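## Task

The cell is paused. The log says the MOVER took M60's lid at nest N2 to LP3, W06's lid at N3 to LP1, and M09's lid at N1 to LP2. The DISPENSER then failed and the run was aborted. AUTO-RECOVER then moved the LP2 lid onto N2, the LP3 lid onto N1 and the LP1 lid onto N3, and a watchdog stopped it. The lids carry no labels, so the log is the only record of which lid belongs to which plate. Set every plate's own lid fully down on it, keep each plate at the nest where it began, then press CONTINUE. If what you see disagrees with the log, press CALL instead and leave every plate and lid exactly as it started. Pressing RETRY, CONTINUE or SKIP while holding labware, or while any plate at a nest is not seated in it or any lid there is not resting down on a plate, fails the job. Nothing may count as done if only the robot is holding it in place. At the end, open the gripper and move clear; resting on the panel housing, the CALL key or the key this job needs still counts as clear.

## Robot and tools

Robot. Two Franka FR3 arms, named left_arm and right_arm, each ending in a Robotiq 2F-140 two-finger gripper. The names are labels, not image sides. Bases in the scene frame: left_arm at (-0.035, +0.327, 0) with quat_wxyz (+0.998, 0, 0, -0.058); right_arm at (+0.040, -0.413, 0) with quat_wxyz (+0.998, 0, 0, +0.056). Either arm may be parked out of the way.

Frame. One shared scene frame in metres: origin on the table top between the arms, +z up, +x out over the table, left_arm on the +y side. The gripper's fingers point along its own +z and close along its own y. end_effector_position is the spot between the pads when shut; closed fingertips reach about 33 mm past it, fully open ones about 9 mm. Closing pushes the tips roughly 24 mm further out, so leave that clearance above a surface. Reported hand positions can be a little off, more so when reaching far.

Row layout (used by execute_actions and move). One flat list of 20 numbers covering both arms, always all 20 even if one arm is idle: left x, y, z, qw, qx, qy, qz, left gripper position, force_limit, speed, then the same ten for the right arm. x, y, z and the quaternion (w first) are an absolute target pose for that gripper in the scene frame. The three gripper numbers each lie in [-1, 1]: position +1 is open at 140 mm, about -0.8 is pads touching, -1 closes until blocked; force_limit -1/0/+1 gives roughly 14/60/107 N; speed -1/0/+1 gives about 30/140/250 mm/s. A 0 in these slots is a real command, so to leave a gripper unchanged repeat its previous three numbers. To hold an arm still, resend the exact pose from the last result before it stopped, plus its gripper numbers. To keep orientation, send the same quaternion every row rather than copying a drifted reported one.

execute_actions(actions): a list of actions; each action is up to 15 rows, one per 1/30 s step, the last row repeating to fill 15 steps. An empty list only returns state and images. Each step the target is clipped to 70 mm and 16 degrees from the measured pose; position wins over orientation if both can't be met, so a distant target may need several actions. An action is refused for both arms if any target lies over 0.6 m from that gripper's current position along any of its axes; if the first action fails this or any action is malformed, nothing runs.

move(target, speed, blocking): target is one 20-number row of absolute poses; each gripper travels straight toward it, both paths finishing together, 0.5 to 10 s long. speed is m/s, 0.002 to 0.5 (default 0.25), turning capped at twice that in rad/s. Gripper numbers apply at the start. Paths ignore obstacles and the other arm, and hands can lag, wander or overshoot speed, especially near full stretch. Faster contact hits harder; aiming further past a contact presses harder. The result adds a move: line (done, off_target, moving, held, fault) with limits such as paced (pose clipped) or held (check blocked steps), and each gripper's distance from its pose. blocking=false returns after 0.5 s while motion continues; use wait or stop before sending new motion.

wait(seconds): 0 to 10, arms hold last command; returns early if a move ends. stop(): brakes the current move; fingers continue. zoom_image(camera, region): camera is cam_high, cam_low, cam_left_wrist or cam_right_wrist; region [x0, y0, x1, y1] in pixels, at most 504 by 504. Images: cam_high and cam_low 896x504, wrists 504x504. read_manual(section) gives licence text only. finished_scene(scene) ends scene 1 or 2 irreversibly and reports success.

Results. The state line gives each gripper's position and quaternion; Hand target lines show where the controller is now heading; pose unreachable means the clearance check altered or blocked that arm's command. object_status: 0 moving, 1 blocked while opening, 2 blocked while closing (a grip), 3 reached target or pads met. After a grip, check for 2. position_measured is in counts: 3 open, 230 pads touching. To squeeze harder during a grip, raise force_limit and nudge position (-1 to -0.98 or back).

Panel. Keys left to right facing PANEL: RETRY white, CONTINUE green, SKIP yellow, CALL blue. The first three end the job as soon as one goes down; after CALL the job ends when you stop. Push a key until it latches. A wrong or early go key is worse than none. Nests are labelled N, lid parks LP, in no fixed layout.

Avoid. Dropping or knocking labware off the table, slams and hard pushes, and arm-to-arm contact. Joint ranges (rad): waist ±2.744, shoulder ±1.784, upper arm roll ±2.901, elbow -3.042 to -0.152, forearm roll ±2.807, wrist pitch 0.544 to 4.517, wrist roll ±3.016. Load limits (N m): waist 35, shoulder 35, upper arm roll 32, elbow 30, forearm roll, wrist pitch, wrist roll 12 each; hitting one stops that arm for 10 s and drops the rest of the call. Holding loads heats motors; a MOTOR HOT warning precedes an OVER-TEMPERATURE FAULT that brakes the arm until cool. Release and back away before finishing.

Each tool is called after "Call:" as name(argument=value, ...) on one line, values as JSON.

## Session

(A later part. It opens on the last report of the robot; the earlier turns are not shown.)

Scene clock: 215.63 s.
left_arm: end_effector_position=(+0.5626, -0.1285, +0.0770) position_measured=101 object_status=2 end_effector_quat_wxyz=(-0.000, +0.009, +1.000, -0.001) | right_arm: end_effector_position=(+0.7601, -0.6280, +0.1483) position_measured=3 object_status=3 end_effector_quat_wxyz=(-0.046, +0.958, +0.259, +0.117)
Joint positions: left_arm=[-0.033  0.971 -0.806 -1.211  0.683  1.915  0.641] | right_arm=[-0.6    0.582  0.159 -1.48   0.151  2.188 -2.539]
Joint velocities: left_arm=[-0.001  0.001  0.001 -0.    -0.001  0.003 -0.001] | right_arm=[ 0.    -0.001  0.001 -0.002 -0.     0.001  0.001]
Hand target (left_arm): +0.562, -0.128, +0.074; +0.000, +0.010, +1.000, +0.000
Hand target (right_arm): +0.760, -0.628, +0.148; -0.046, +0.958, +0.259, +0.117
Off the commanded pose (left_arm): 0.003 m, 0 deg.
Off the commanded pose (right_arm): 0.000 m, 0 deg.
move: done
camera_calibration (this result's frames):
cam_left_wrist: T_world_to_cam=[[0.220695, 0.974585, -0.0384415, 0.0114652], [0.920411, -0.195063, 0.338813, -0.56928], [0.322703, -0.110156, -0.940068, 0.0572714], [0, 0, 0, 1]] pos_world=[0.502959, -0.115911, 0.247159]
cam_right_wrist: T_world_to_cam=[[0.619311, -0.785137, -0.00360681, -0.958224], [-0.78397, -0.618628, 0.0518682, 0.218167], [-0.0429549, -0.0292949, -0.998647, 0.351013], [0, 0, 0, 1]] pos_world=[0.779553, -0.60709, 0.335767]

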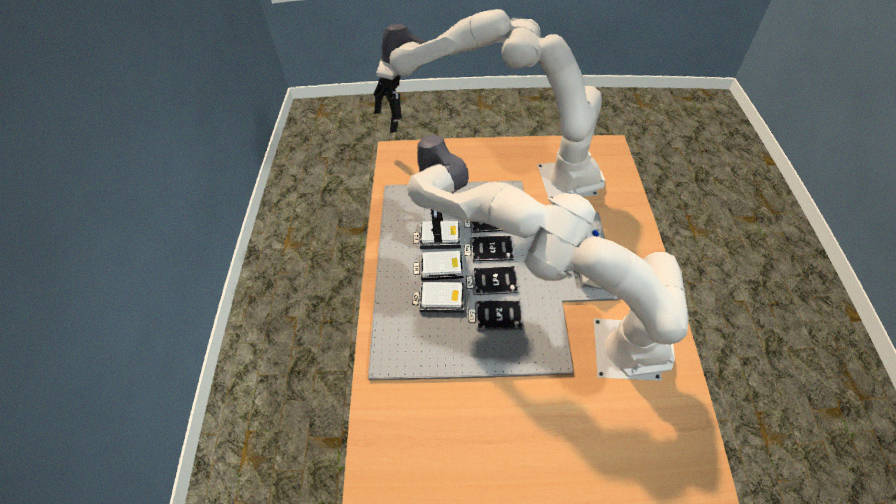

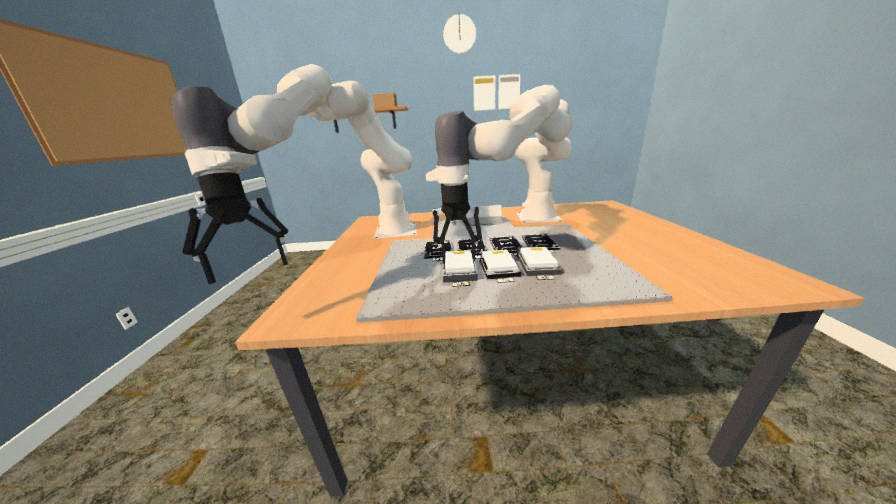

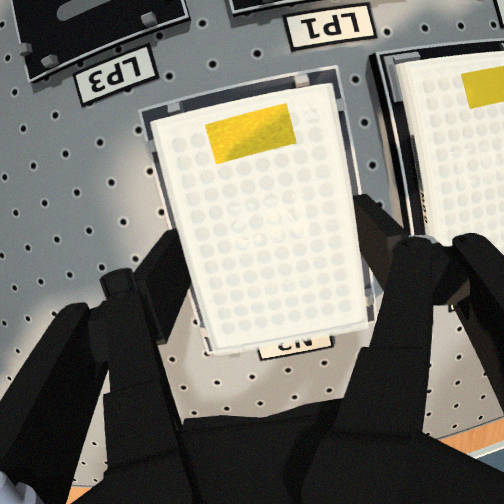

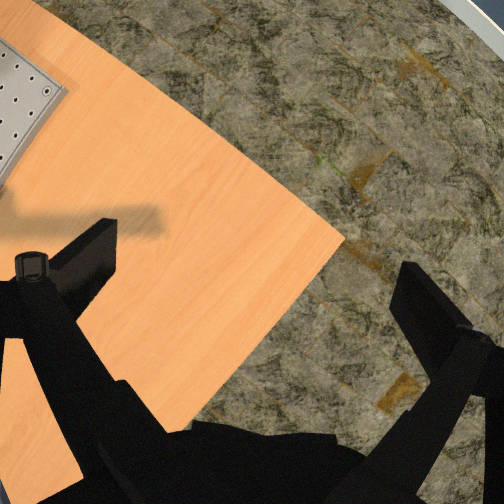

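Lid hasn't slipped; going in. Continue.

Call:
move(target=[0.562,-0.1286,0.0718,0,0.010,1,0,-1,-1,-1,0.7601,-0.628,0.1483,-0.046,0.958,0.259,0.117,1,0,0], speed=0.005)

Call:
zoom_image(camera="cam_left_wrist", region=[100,40,420,380])

Scene clock: 220.43 s.
left_arm: end_effector_position=(+0.5625, -0.1289, +0.0751) position_measured=101 object_status=2 end_effector_quat_wxyz=(-0.000, +0.010, +1.000, -0.001) | right_arm: end_effector_position=(+0.7601, -0.6280, +0.1483) position_measured=3 object_status=3 end_effector_quat_wxyz=(-0.046, +0.958, +0.259, +0.117)
Joint positions: left_arm=[-0.034  0.972 -0.804 -1.213  0.683  1.92   0.641] | right_arm=[-0.6    0.582  0.159 -1.48   0.151  2.188 -2.539]
Joint velocities: left_arm=[-0.001  0.001  0.002  0.    -0.001  0.    -0.001] | right_arm=[-0.    -0.001  0.001 -0.002  0.    -0.    -0.001]
Hand target (left_arm): +0.562, -0.129, +0.072; -0.000, +0.010, +1.000, +0.000
Hand target (right_arm): +0.760, -0.628, +0.148; -0.046, +0.958, +0.259, +0.117
Off the commanded pose (left_arm): 0.003 m, 0 deg.
Off the commanded pose (right_arm): 0.000 m, 0 deg.
move: done
camera_calibration (this result's frames):
cam_left_wrist: T_world_to_cam=[[0.221324, 0.974417, -0.0390845, 0.0114043], [0.920139, -0.195384, 0.339365, -0.5686], [0.323047, -0.111073, -0.939842, 0.0551211], [0, 0, 0, 1]] pos_world=[0.502861, -0.116085, 0.245214]
cam_right_wrist: T_world_to_cam=[[0.619311, -0.785138, -0.0036069, -0.958224], [-0.78397, -0.618628, 0.0518683, 0.218167], [-0.0429551, -0.0292949, -0.998647, 0.351014], [0, 0, 0, 1]] pos_world=[0.779553, -0.60709, 0.335767]

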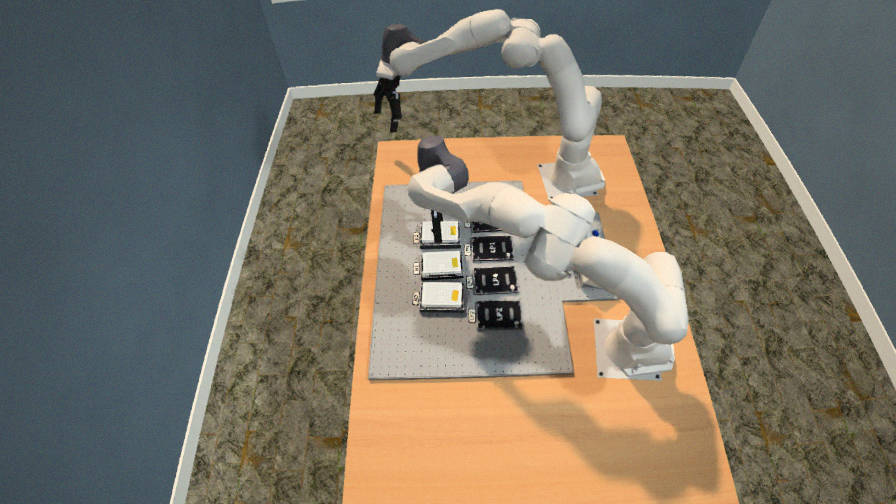

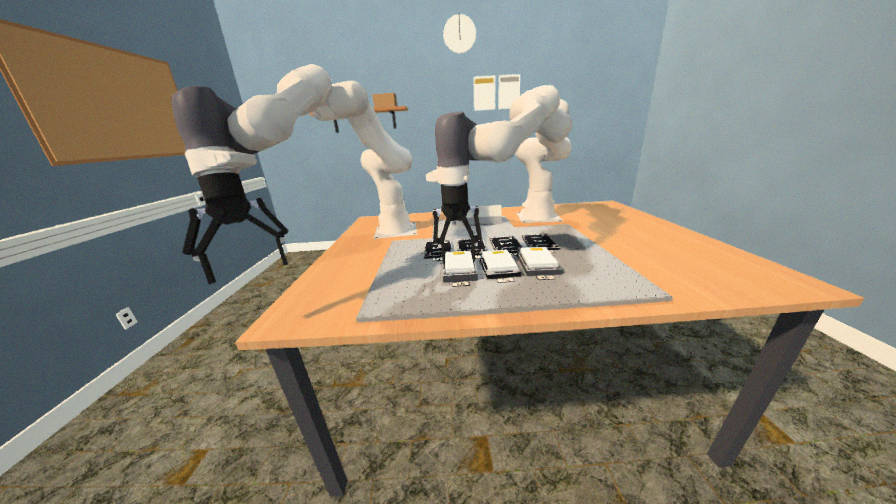

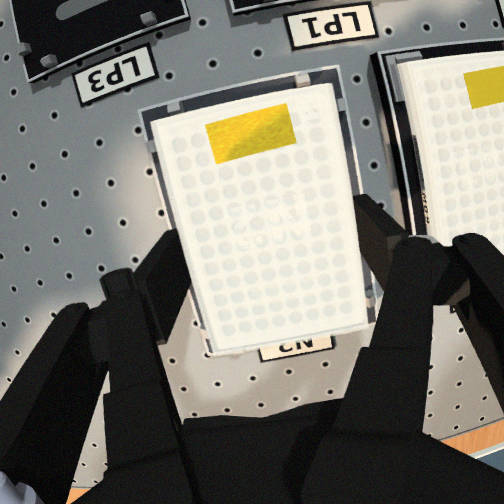

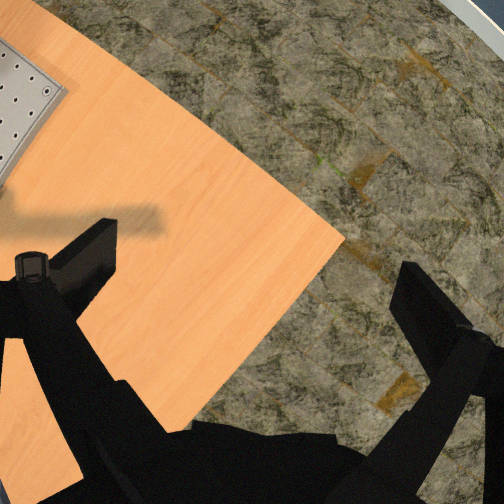

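Region (100, 40, 420, 380) of cam_left_wrist's 504x504 image, scaled by 1.482, with more detail than that image has; it fills the left 474 columns of this view, and the rest is white.

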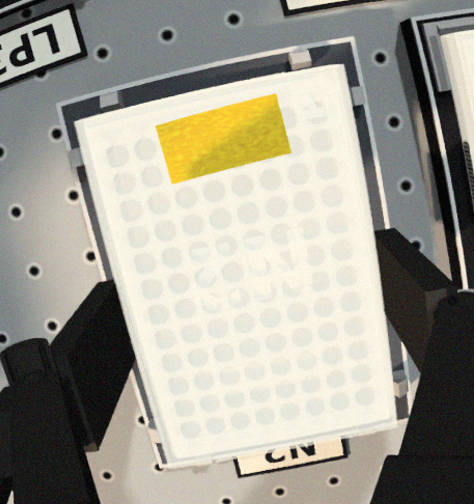

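Call:
execute_actions(actions=[[[0.562,-0.1286,0.0708,0,0.010,1,0,-1,-1,-1,0.7601,-0.628,0.1483,-0.046,0.958,0.259,0.117,1,0,0]]])

Scene clock: 223.17 s.
left_arm: end_effector_position=(+0.5628, -0.1291, +0.0751) position_measured=101 object_status=2 end_effector_quat_wxyz=(+0.000, +0.010, +1.000, -0.002) | right_arm: end_effector_position=(+0.7601, -0.6280, +0.1483) position_measured=3 object_status=3 end_effector_quat_wxyz=(-0.046, +0.958, +0.259, +0.117)
Joint positions: left_arm=[-0.034  0.972 -0.804 -1.213  0.683  1.921  0.641] | right_arm=[-0.6    0.582  0.159 -1.48   0.151  2.188 -2.539]
Joint velocities: left_arm=[ 0.    -0.    -0.001  0.002  0.001  0.001  0.   ] | right_arm=[-0.001  0.     0.001 -0.002 -0.001  0.001  0.001]
Hand target (left_arm): +0.562, -0.129, +0.071; -0.000, +0.010, +1.000, +0.000
Hand target (right_arm): +0.760, -0.628, +0.148; -0.046, +0.958, +0.259, +0.117
Off the commanded pose (left_arm): 0.004 m, 0 deg.
Off the commanded pose (right_arm): 0.000 m, 0 deg.
camera_calibration (this result's frames):
cam_left_wrist: T_world_to_cam=[[0.221567, 0.97435, -0.0393633, 0.0114458], [0.919774, -0.195407, 0.340342, -0.568741], [0.32392, -0.111614, -0.939477, 0.0544162], [0, 0, 0, 1]] pos_world=[0.502951, -0.116214, 0.24514]
cam_right_wrist: T_world_to_cam=[[0.619311, -0.785138, -0.00360687, -0.958224], [-0.78397, -0.618628, 0.0518683, 0.218167], [-0.0429551, -0.0292949, -0.998647, 0.351014], [0, 0, 0, 1]] pos_world=[0.779553, -0.60709, 0.335767]

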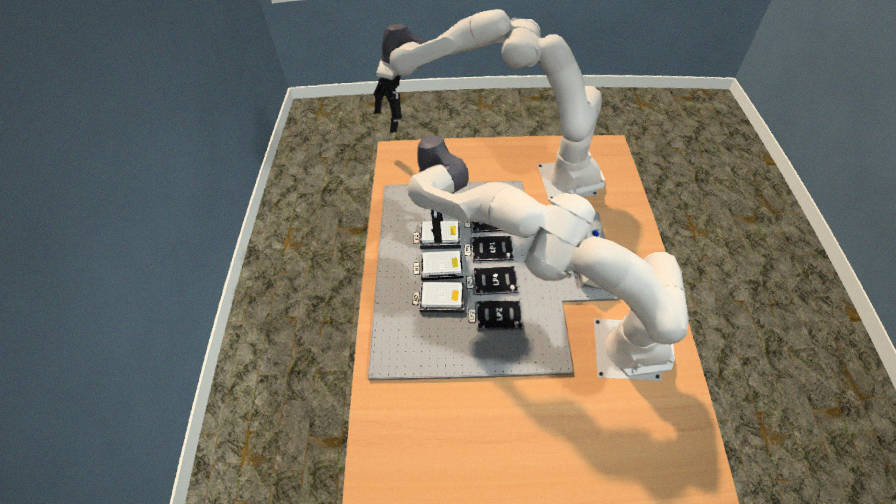

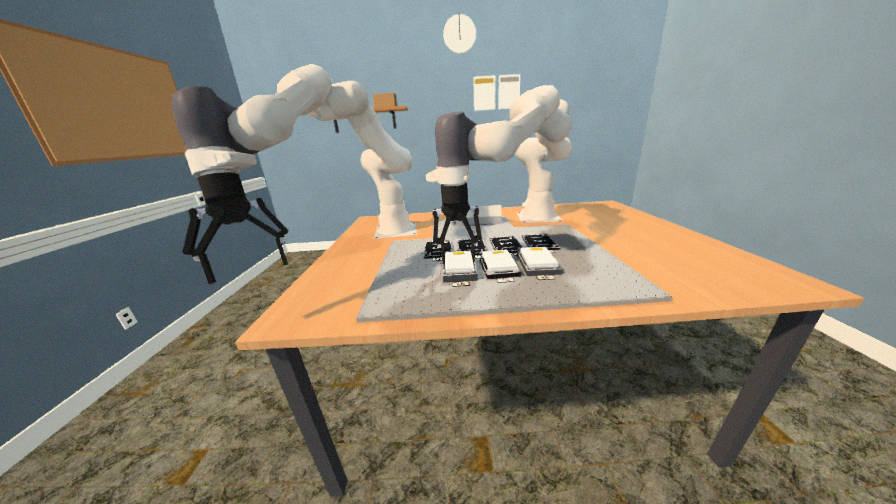

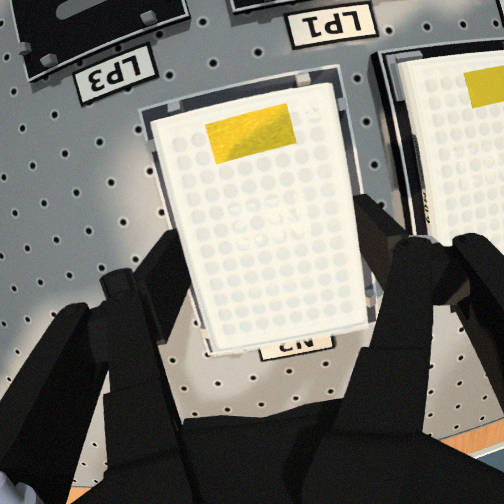

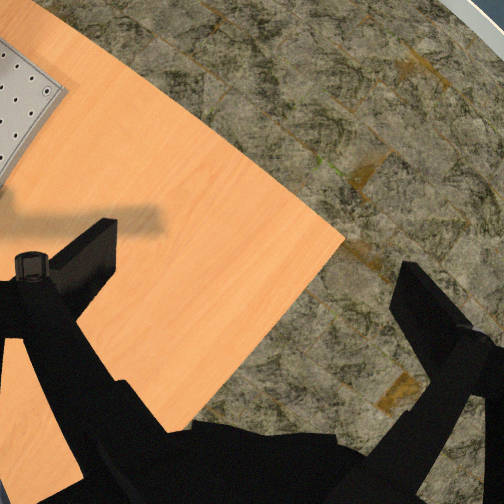

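Bottomed. Release, lift, inspect.

Call:
move(target=[0.5625,-0.1289,0.0748,0,0.010,1,0,0.4,-1,-0.5,0.7601,-0.628,0.1483,-0.046,0.958,0.259,0.117,1,0,0], speed=0.01)

Call:
move(target=[0.5625,-0.1289,0.11,0,0.010,1,0,0.4,-1,-0.5,0.7601,-0.628,0.1483,-0.046,0.958,0.259,0.117,1,0,0], speed=0.05)

Call:
move(target=[0.45,-0.04,0.105,0.423,0,0.906,0,0.4,-1,-0.5,0.7601,-0.628,0.1483,-0.046,0.958,0.259,0.117,1,0,0], speed=0.2)

Scene clock: 228.20 s.
left_arm: end_effector_position=(+0.5626, -0.1295, +0.0757) position_measured=78 object_status=3 end_effector_quat_wxyz=(+0.001, +0.010, +1.000, -0.001) | right_arm: end_effector_position=(+0.7601, -0.6280, +0.1483) position_measured=3 object_status=3 end_effector_quat_wxyz=(-0.046, +0.958, +0.259, +0.117)
Joint positions: left_arm=[-0.036  0.972 -0.804 -1.211  0.683  1.919  0.641] | right_arm=[-0.6    0.582  0.159 -1.48   0.151  2.188 -2.539]
Joint velocities: left_arm=[-0.001  0.001 -0.     0.001  0.001 -0.003 -0.002] | right_arm=[-0.     0.    -0.001  0.001 -0.001 -0.001 -0.   ]
Hand target (left_arm): +0.562, -0.129, +0.075; +0.000, +0.010, +1.000, -0.000
Hand target (right_arm): +0.760, -0.628, +0.148; -0.046, +0.958, +0.259, +0.117
Off the commanded pose (left_arm): 0.001 m, 0 deg.
Off the commanded pose (right_arm): 0.000 m, 0 deg.
move: done
camera_calibration (this result's frames):
cam_left_wrist: T_world_to_cam=[[0.221996, 0.974284, -0.0385843, 0.0116247], [0.919622, -0.196062, 0.340375, -0.568894], [0.324057, -0.111045, -0.939498, 0.0550157], [0, 0, 0, 1]] pos_world=[0.502759, -0.116755, 0.245773]
cam_right_wrist: T_world_to_cam=[[0.619311, -0.785138, -0.00360694, -0.958224], [-0.78397, -0.618628, 0.0518681, 0.218167], [-0.042955, -0.0292948, -0.998647, 0.351014], [0, 0, 0, 1]] pos_world=[0.779553, -0.60709, 0.335767]

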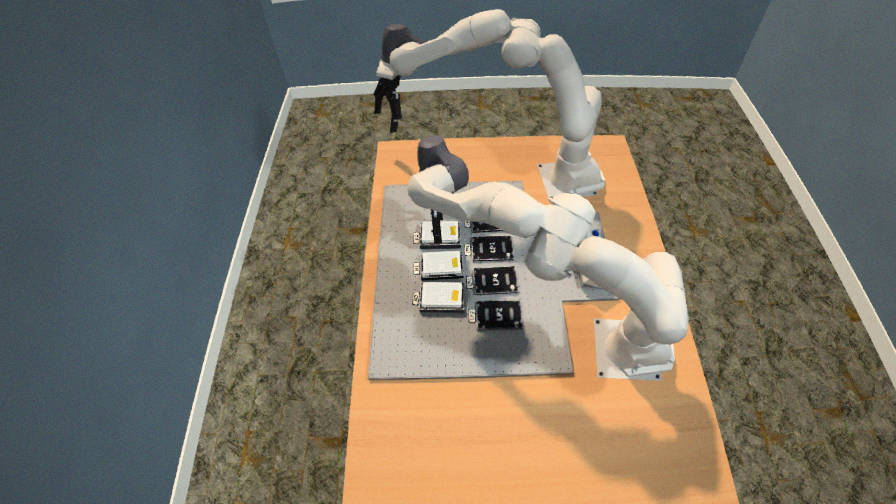

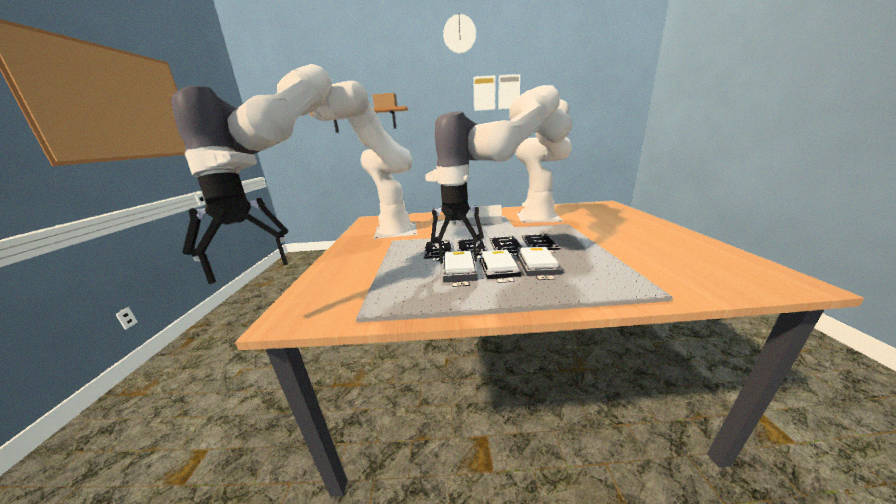

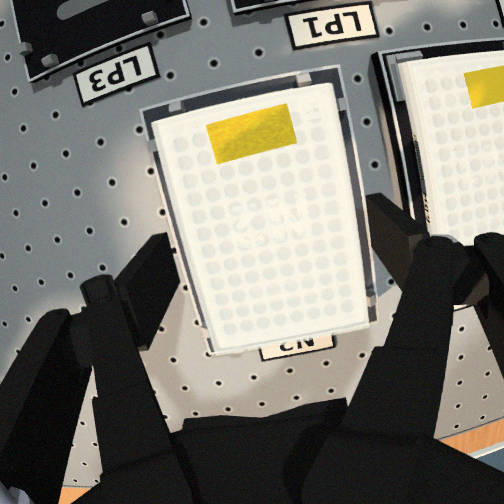

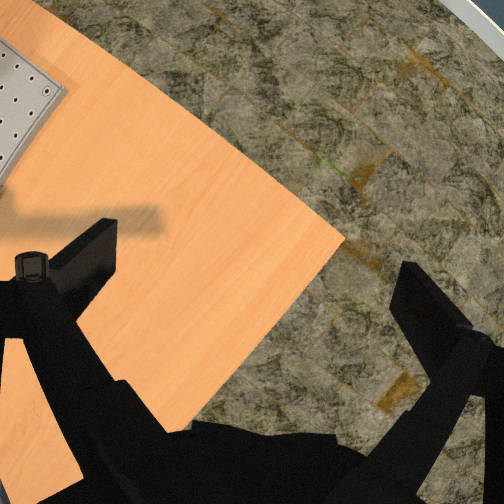

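Scene clock: 229.23 s.
left_arm: end_effector_position=(+0.5629, -0.1295, +0.1086) position_measured=78 object_status=3 end_effector_quat_wxyz=(+0.002, +0.007, +1.000, +0.000) | right_arm: end_effector_position=(+0.7601, -0.6280, +0.1483) position_measured=3 object_status=3 end_effector_quat_wxyz=(-0.046, +0.958, +0.259, +0.117)
Joint positions: left_arm=[-0.036  0.941 -0.825 -1.182  0.67   1.861  0.645] | right_arm=[-0.6    0.582  0.159 -1.48   0.151  2.188 -2.539]
Joint velocities: left_arm=[ 0.     0.    -0.005  0.001  0.    -0.017  0.004] | right_arm=[ 0.001 -0.001 -0.002 -0.001  0.001  0.001 -0.   ]
Hand target (left_arm): +0.562, -0.129, +0.110; -0.000, +0.010, +1.000, -0.000
Hand target (right_arm): +0.760, -0.628, +0.148; -0.046, +0.958, +0.259, +0.117
Off the commanded pose (left_arm): 0.002 m, 0 deg.
Off the commanded pose (right_arm): 0.000 m, 0 deg.
move: done
camera_calibration (this result's frames):
cam_left_wrist: T_world_to_cam=[[0.216803, 0.975568, -0.0355532, 0.0155199], [0.920024, -0.192011, 0.341595, -0.580166], [0.326422, -0.106769, -0.939175, 0.0849716], [0, 0, 0, 1]] pos_world=[0.502665, -0.117466, 0.278537]
cam_right_wrist: T_world_to_cam=[[0.619311, -0.785138, -0.00360694, -0.958224], [-0.78397, -0.618628, 0.0518682, 0.218167], [-0.042955, -0.0292948, -0.998647, 0.351014], [0, 0, 0, 1]] pos_world=[0.779553, -0.60709, 0.335767]

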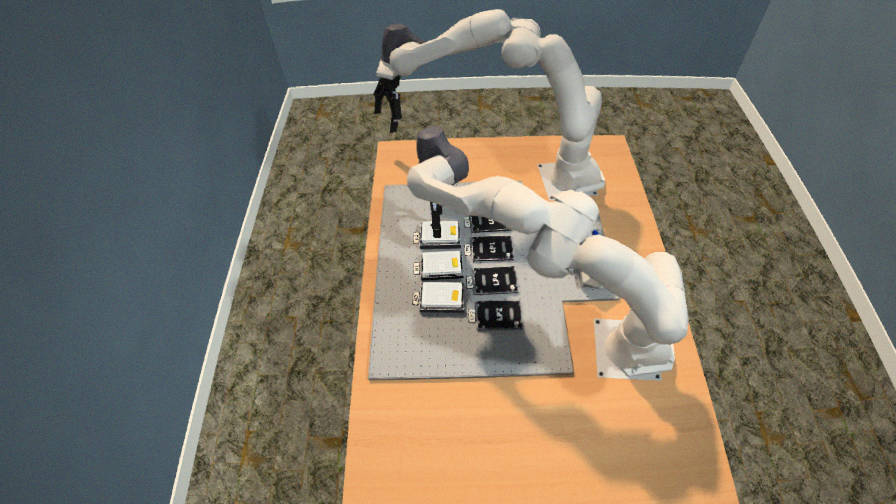

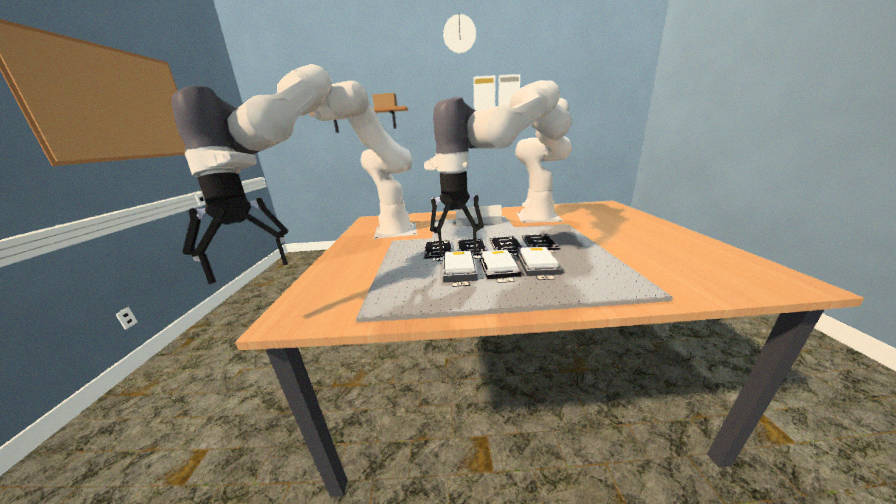

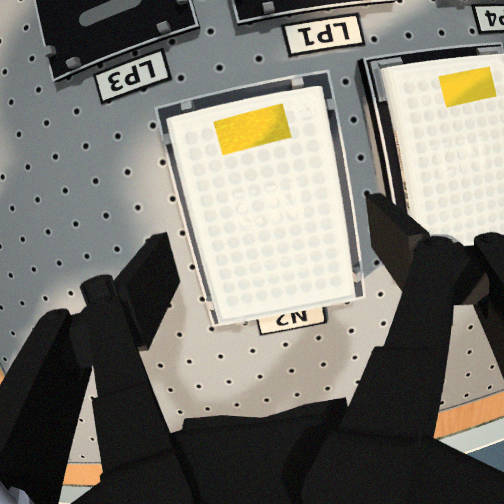

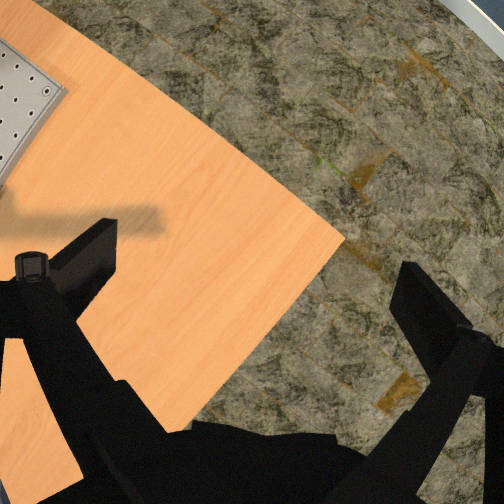

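Scene clock: 232.67 s.
left_arm: end_effector_position=(+0.4493, -0.0366, +0.1038) position_measured=78 object_status=3 end_effector_quat_wxyz=(+0.417, +0.004, +0.909, +0.006) | right_arm: end_effector_position=(+0.7601, -0.6280, +0.1483) position_measured=3 object_status=3 end_effector_quat_wxyz=(-0.046, +0.958, +0.259, +0.117)
Joint positions: left_arm=[-0.113  0.192 -0.604 -2.4    1.732  2.451 -0.726] | right_arm=[-0.6    0.582  0.159 -1.48   0.151  2.188 -2.539]
Joint velocities: left_arm=[-0.001  0.    -0.001 -0.002  0.005 -0.002 -0.038] | right_arm=[ 0.001  0.001  0.    -0.    -0.001 -0.001 -0.001]
Hand target (left_arm): +0.448, -0.037, +0.104; +0.418, -0.001, +0.908, +0.002
Hand target (right_arm): +0.760, -0.628, +0.148; -0.046, +0.958, +0.259, +0.117
Off the commanded pose (left_arm): 0.004 m, 1 deg.
Off the commanded pose (right_arm): 0.000 m, 0 deg.
move: off_target (left_arm)
camera_calibration (this result's frames):
cam_left_wrist: T_world_to_cam=[[0.162151, 0.976319, 0.143207, -0.0446164], [0.345148, -0.192076, 0.918683, -0.257737], [0.924435, -0.0995378, -0.36812, -0.200232], [0, 0, 0, 1]] pos_world=[0.281294, -0.025876, 0.169459]
cam_right_wrist: T_world_to_cam=[[0.619311, -0.785138, -0.0036068, -0.958224], [-0.78397, -0.618628, 0.0518684, 0.218167], [-0.0429551, -0.029295, -0.998647, 0.351013], [0, 0, 0, 1]] pos_world=[0.779553, -0.60709, 0.335767]

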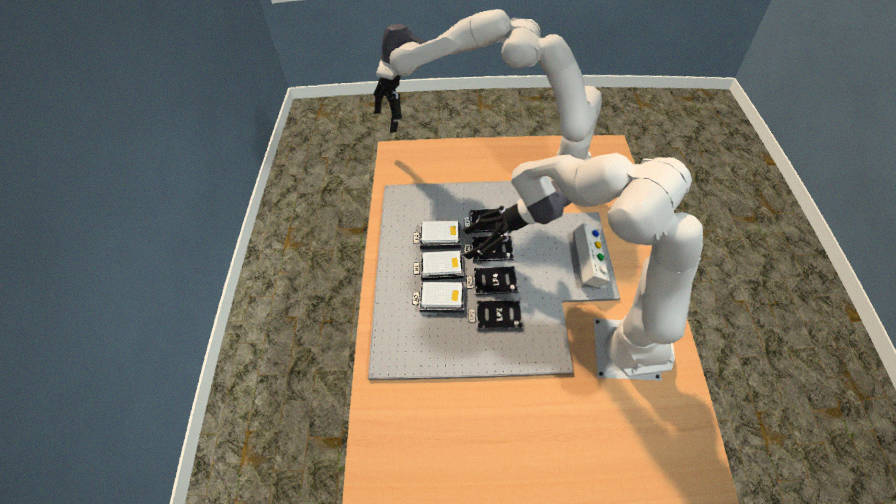

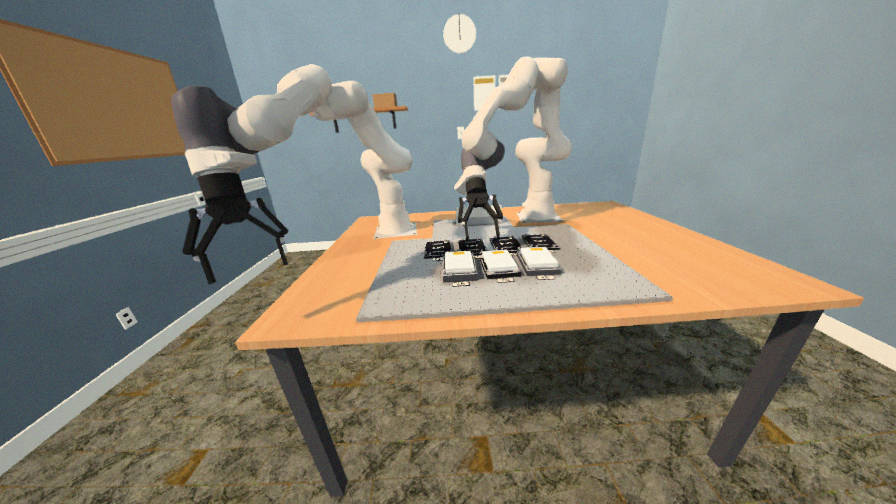

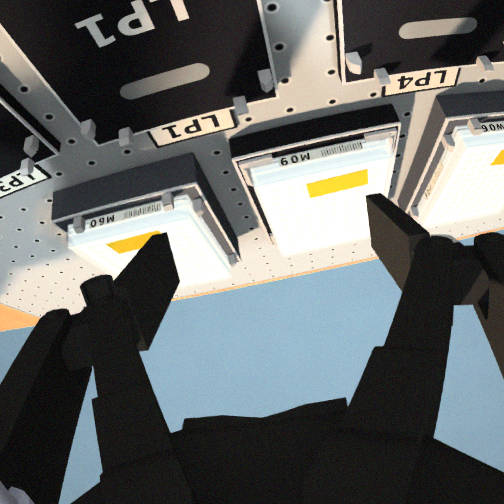

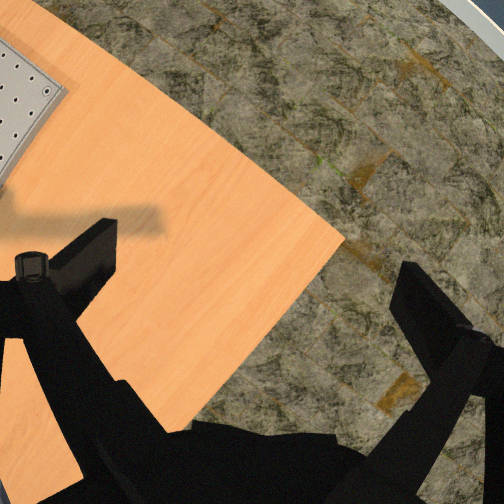

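Call:
zoom_image(camera="cam_left_wrist", region=[40,150,260,300])

Call:
zoom_image(camera="cam_left_wrist", region=[230,100,504,270])

Call:
zoom_image(camera="cam_low", region=[430,235,580,295])

Region (40, 150, 260, 300) of cam_left_wrist's 504x504 image, scaled by 2.291, with more detail than that image has; it fills the top 344 rows of this view, and the rest is white.

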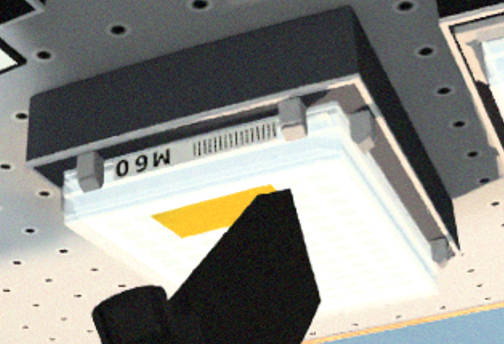

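Region (230, 100, 504, 270) of cam_left_wrist's 504x504 image, scaled by 1.839, with more detail than that image has; it fills the top 313 rows of this view, and the rest is white.

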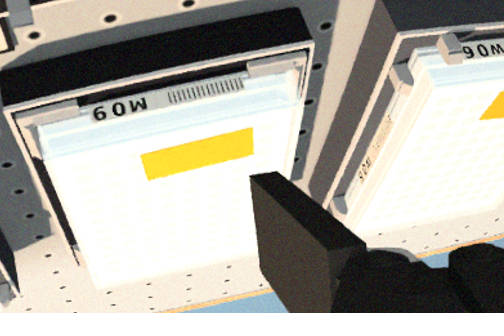

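Region (430, 235, 580, 295) of cam_low's 896x504 image, scaled by 3.360, with more detail than that image has; it fills the top 202 rows of this view, and the rest is white.

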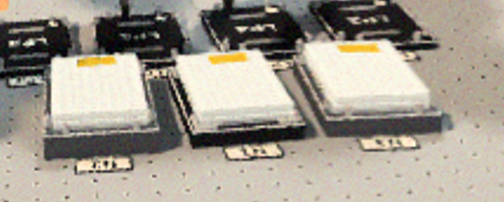

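All seated. To the panel.

Call:
move(target=[0.12,0.02,0.22,0,0,1,0,-1,-1,0.5,0.7601,-0.628,0.1483,-0.046,0.958,0.259,0.117,1,0,0], speed=0.2)

Call:
move(target=[0.0,0.010,0.14,0.174,0,0.985,0,-1,-1,0.5,0.7601,-0.628,0.1483,-0.046,0.958,0.259,0.117,1,0,0], speed=0.1)

Scene clock: 242.30 s.
left_arm: end_effector_position=(+0.1189, +0.0115, +0.2228) position_measured=230 object_status=3 end_effector_quat_wxyz=(+0.001, -0.003, +1.000, -0.006) | right_arm: end_effector_position=(+0.7601, -0.6280, +0.1483) position_measured=3 object_status=3 end_effector_quat_wxyz=(-0.046, +0.958, +0.259, +0.117)
Joint positions: left_arm=[-1.015 -0.636  0.015 -2.665  0.007  2.04   0.443] | right_arm=[-0.6    0.582  0.159 -1.48   0.151  2.188 -2.539]
Joint velocities: left_arm=[-0.007 -0.001  0.008  0.001  0.    -0.01   0.007] | right_arm=[-0.     0.     0.001 -0.002 -0.     0.    -0.   ]
Hand target (left_arm): +0.119, +0.012, +0.224; +0.001, +0.001, +1.000, -0.006
Hand target (right_arm): +0.760, -0.628, +0.148; -0.046, +0.958, +0.259, +0.117
Off the commanded pose (left_arm): 0.009 m, 1 deg.
Off the commanded pose (right_arm): 0.000 m, 0 deg.
move: off_target (left_arm)
camera_calibration (this result's frames):
cam_left_wrist: T_world_to_cam=[[0.196063, 0.979472, -0.046838, -0.0167704], [0.924057, -0.168565, 0.343081, -0.184702], [0.328143, -0.110547, -0.938137, 0.351793], [0, 0, 0, 1]] pos_world=[0.0585246, 0.0241814, 0.392612]
cam_right_wrist: T_world_to_cam=[[0.619311, -0.785138, -0.00360669, -0.958224], [-0.78397, -0.618628, 0.0518683, 0.218167], [-0.0429549, -0.029295, -0.998647, 0.351013], [0, 0, 0, 1]] pos_world=[0.779553, -0.60709, 0.335767]

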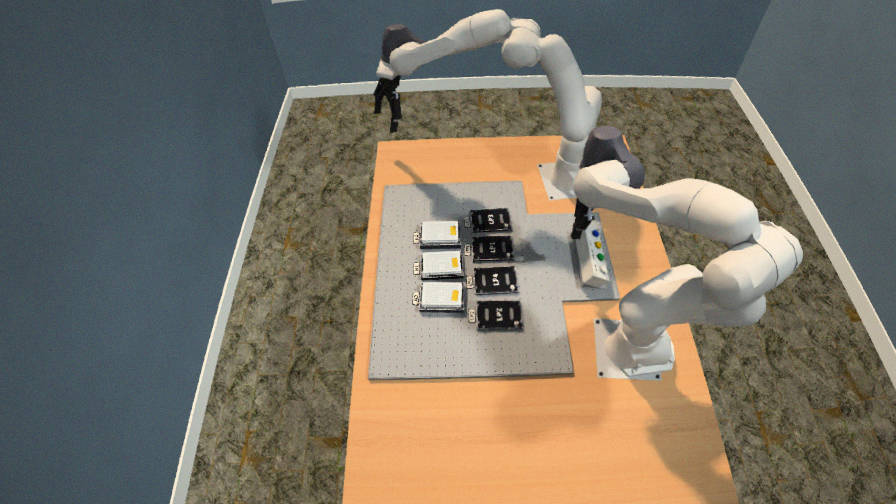

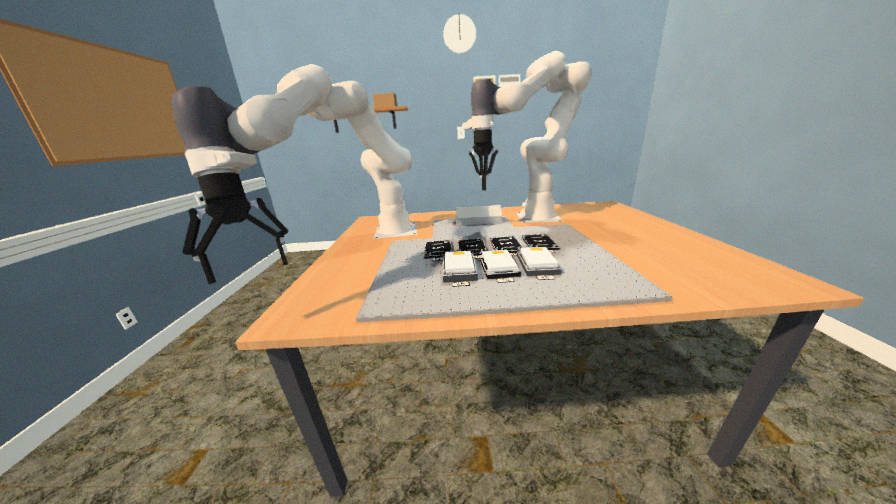

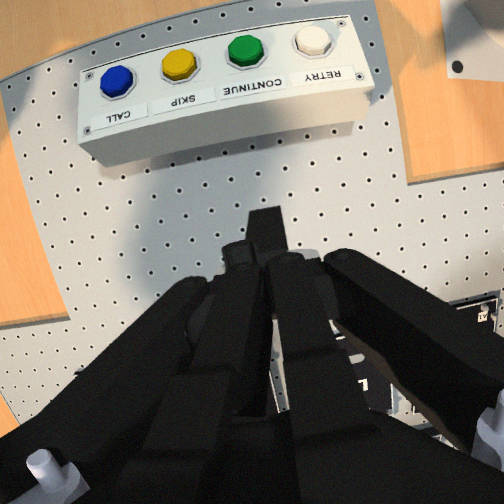

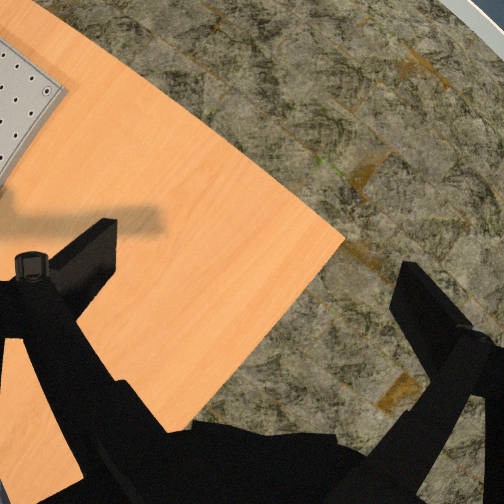

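Scene clock: 244.77 s.
left_arm: end_effector_position=(-0.0037, +0.0113, +0.1377) position_measured=230 object_status=3 end_effector_quat_wxyz=(+0.170, +0.010, +0.985, +0.005) | right_arm: end_effector_position=(+0.7601, -0.6280, +0.1483) position_measured=3 object_status=3 end_effector_quat_wxyz=(-0.046, +0.958, +0.259, +0.117)
Joint positions: left_arm=[-0.994 -0.717 -0.701 -2.881 -0.126  2.248  0.005] | right_arm=[-0.6    0.582  0.159 -1.48   0.151  2.188 -2.539]
Joint velocities: left_arm=[ 0.006 -0.003 -0.006  0.001 -0.009 -0.001 -0.02 ] | right_arm=[-0.    -0.    -0.    -0.    -0.     0.    -0.001]
Hand target (left_arm): -0.004, +0.010, +0.139; +0.170, +0.002, +0.985, +0.001
Hand target (right_arm): +0.760, -0.628, +0.148; -0.046, +0.958, +0.259, +0.117
Off the commanded pose (left_arm): 0.005 m, 1 deg.
Off the commanded pose (right_arm): 0.000 m, 0 deg.
move: off_target (left_arm)
camera_calibration (this result's frames):
cam_left_wrist: T_world_to_cam=[[0.220694, 0.974228, 0.0466179, -0.00923654], [0.753308, -0.200618, 0.626322, -0.0814866], [0.619533, -0.103108, -0.778169, 0.291131], [0, 0, 0, 1]] pos_world=[-0.116942, 0.0226686, 0.278017]
cam_right_wrist: T_world_to_cam=[[0.619311, -0.785138, -0.0036069, -0.958224], [-0.78397, -0.618628, 0.0518683, 0.218167], [-0.0429551, -0.0292949, -0.998647, 0.351014], [0, 0, 0, 1]] pos_world=[0.779553, -0.60709, 0.335767]

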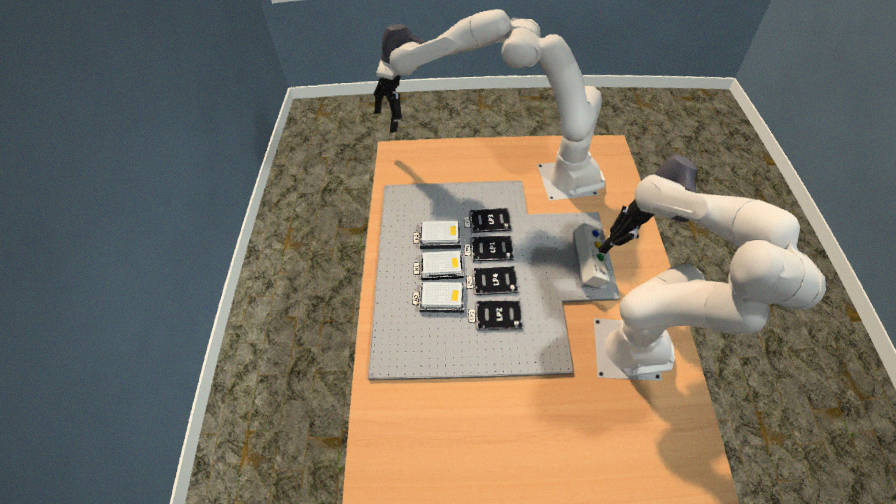

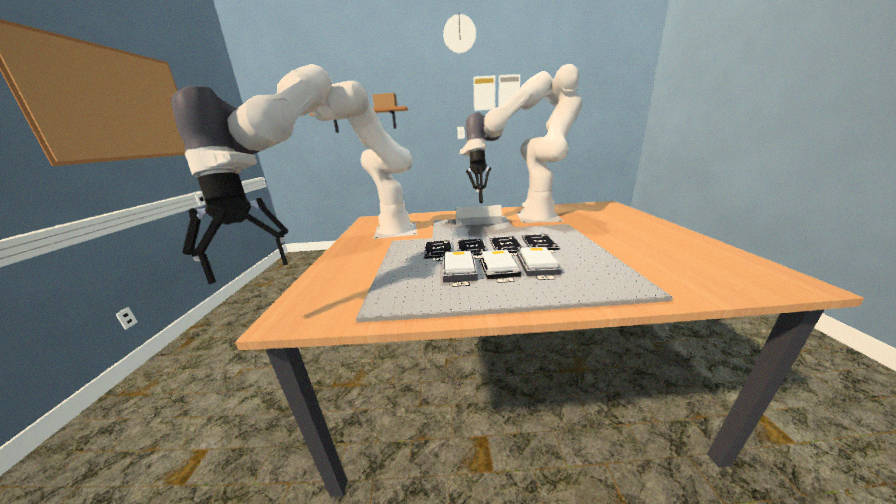

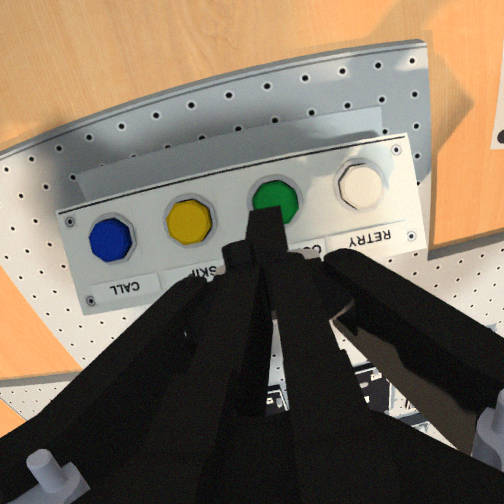

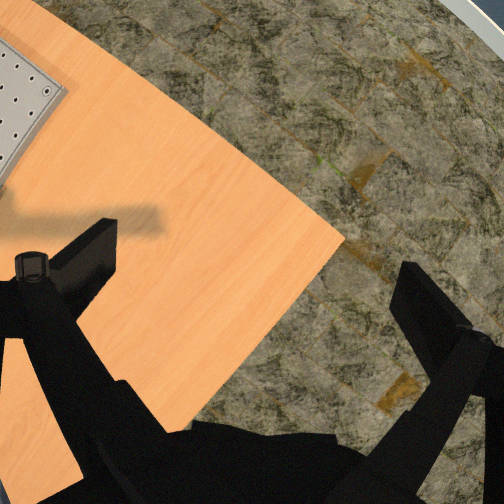

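Call:
move(target=[-0.002,0.017,0.127,0.174,0,0.985,0,-1,-1,0.5,0.7601,-0.628,0.1483,-0.046,0.958,0.259,0.117,1,0,0], speed=0.03)

Scene clock: 248.00 s.
left_arm: end_effector_position=(-0.0014, +0.0182, +0.1268) position_measured=230 object_status=3 end_effector_quat_wxyz=(+0.174, +0.005, +0.985, +0.004) | right_arm: end_effector_position=(+0.7601, -0.6280, +0.1483) position_measured=3 object_status=3 end_effector_quat_wxyz=(-0.046, +0.958, +0.259, +0.117)
Joint positions: left_arm=[-0.996 -0.721 -0.72  -2.914 -0.136  2.277 -0.011] | right_arm=[-0.6    0.582  0.159 -1.48   0.151  2.188 -2.539]
Joint velocities: left_arm=[-0.002 -0.005 -0.009 -0.002 -0.008  0.019 -0.011] | right_arm=[ 0.    -0.    -0.001  0.     0.001  0.001 -0.002]
Hand target (left_arm): -0.002, +0.017, +0.127; +0.174, -0.000, +0.985, +0.000
Hand target (right_arm): +0.760, -0.628, +0.148; -0.046, +0.958, +0.259, +0.117
Off the commanded pose (left_arm): 0.001 m, 1 deg.
Off the commanded pose (right_arm): 0.000 m, 0 deg.
move: done
camera_calibration (this result's frames):
cam_left_wrist: T_world_to_cam=[[0.211779, 0.97628, 0.045025, -0.015744], [0.749862, -0.191865, 0.633162, -0.0760994], [0.626782, -0.100328, -0.772708, 0.281244], [0, 0, 0, 1]] pos_world=[-0.115881, 0.0289865, 0.266212]
cam_right_wrist: T_world_to_cam=[[0.619311, -0.785138, -0.00360695, -0.958224], [-0.78397, -0.618628, 0.0518683, 0.218167], [-0.0429551, -0.0292949, -0.998647, 0.351014], [0, 0, 0, 1]] pos_world=[0.779553, -0.60709, 0.335767]

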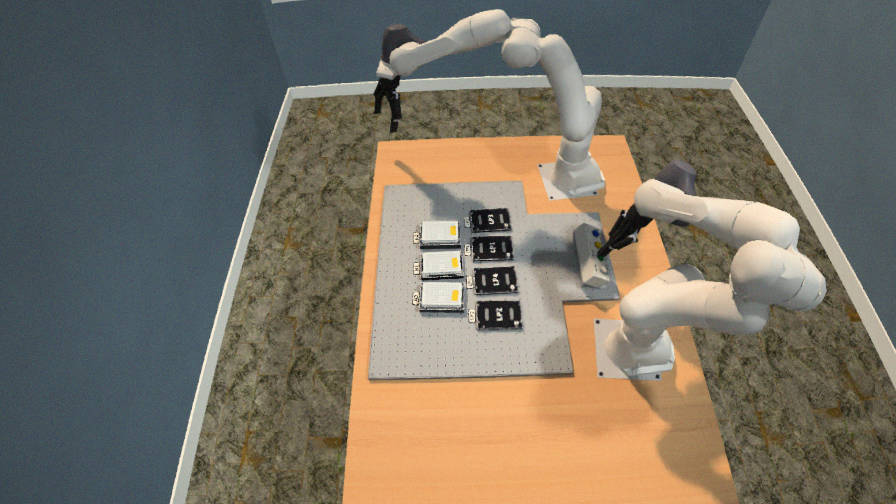

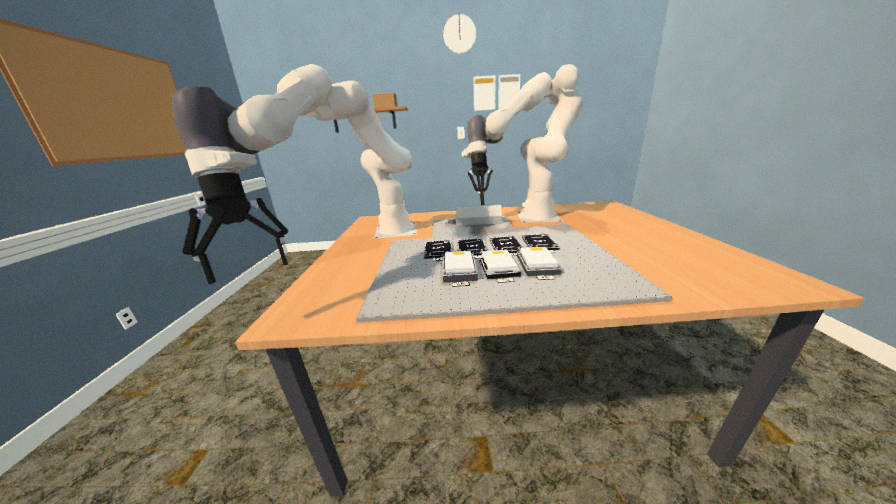

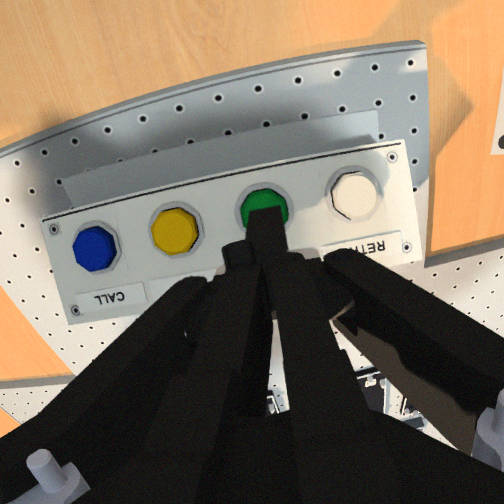

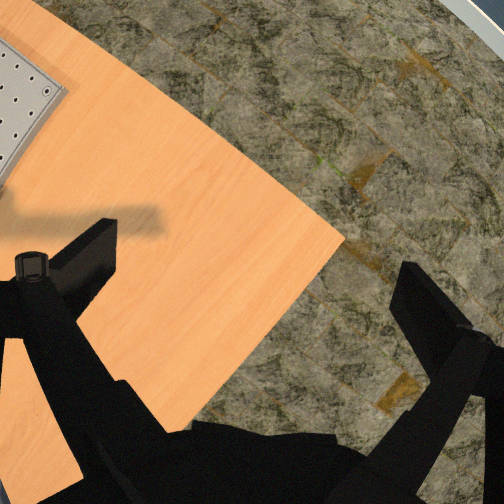

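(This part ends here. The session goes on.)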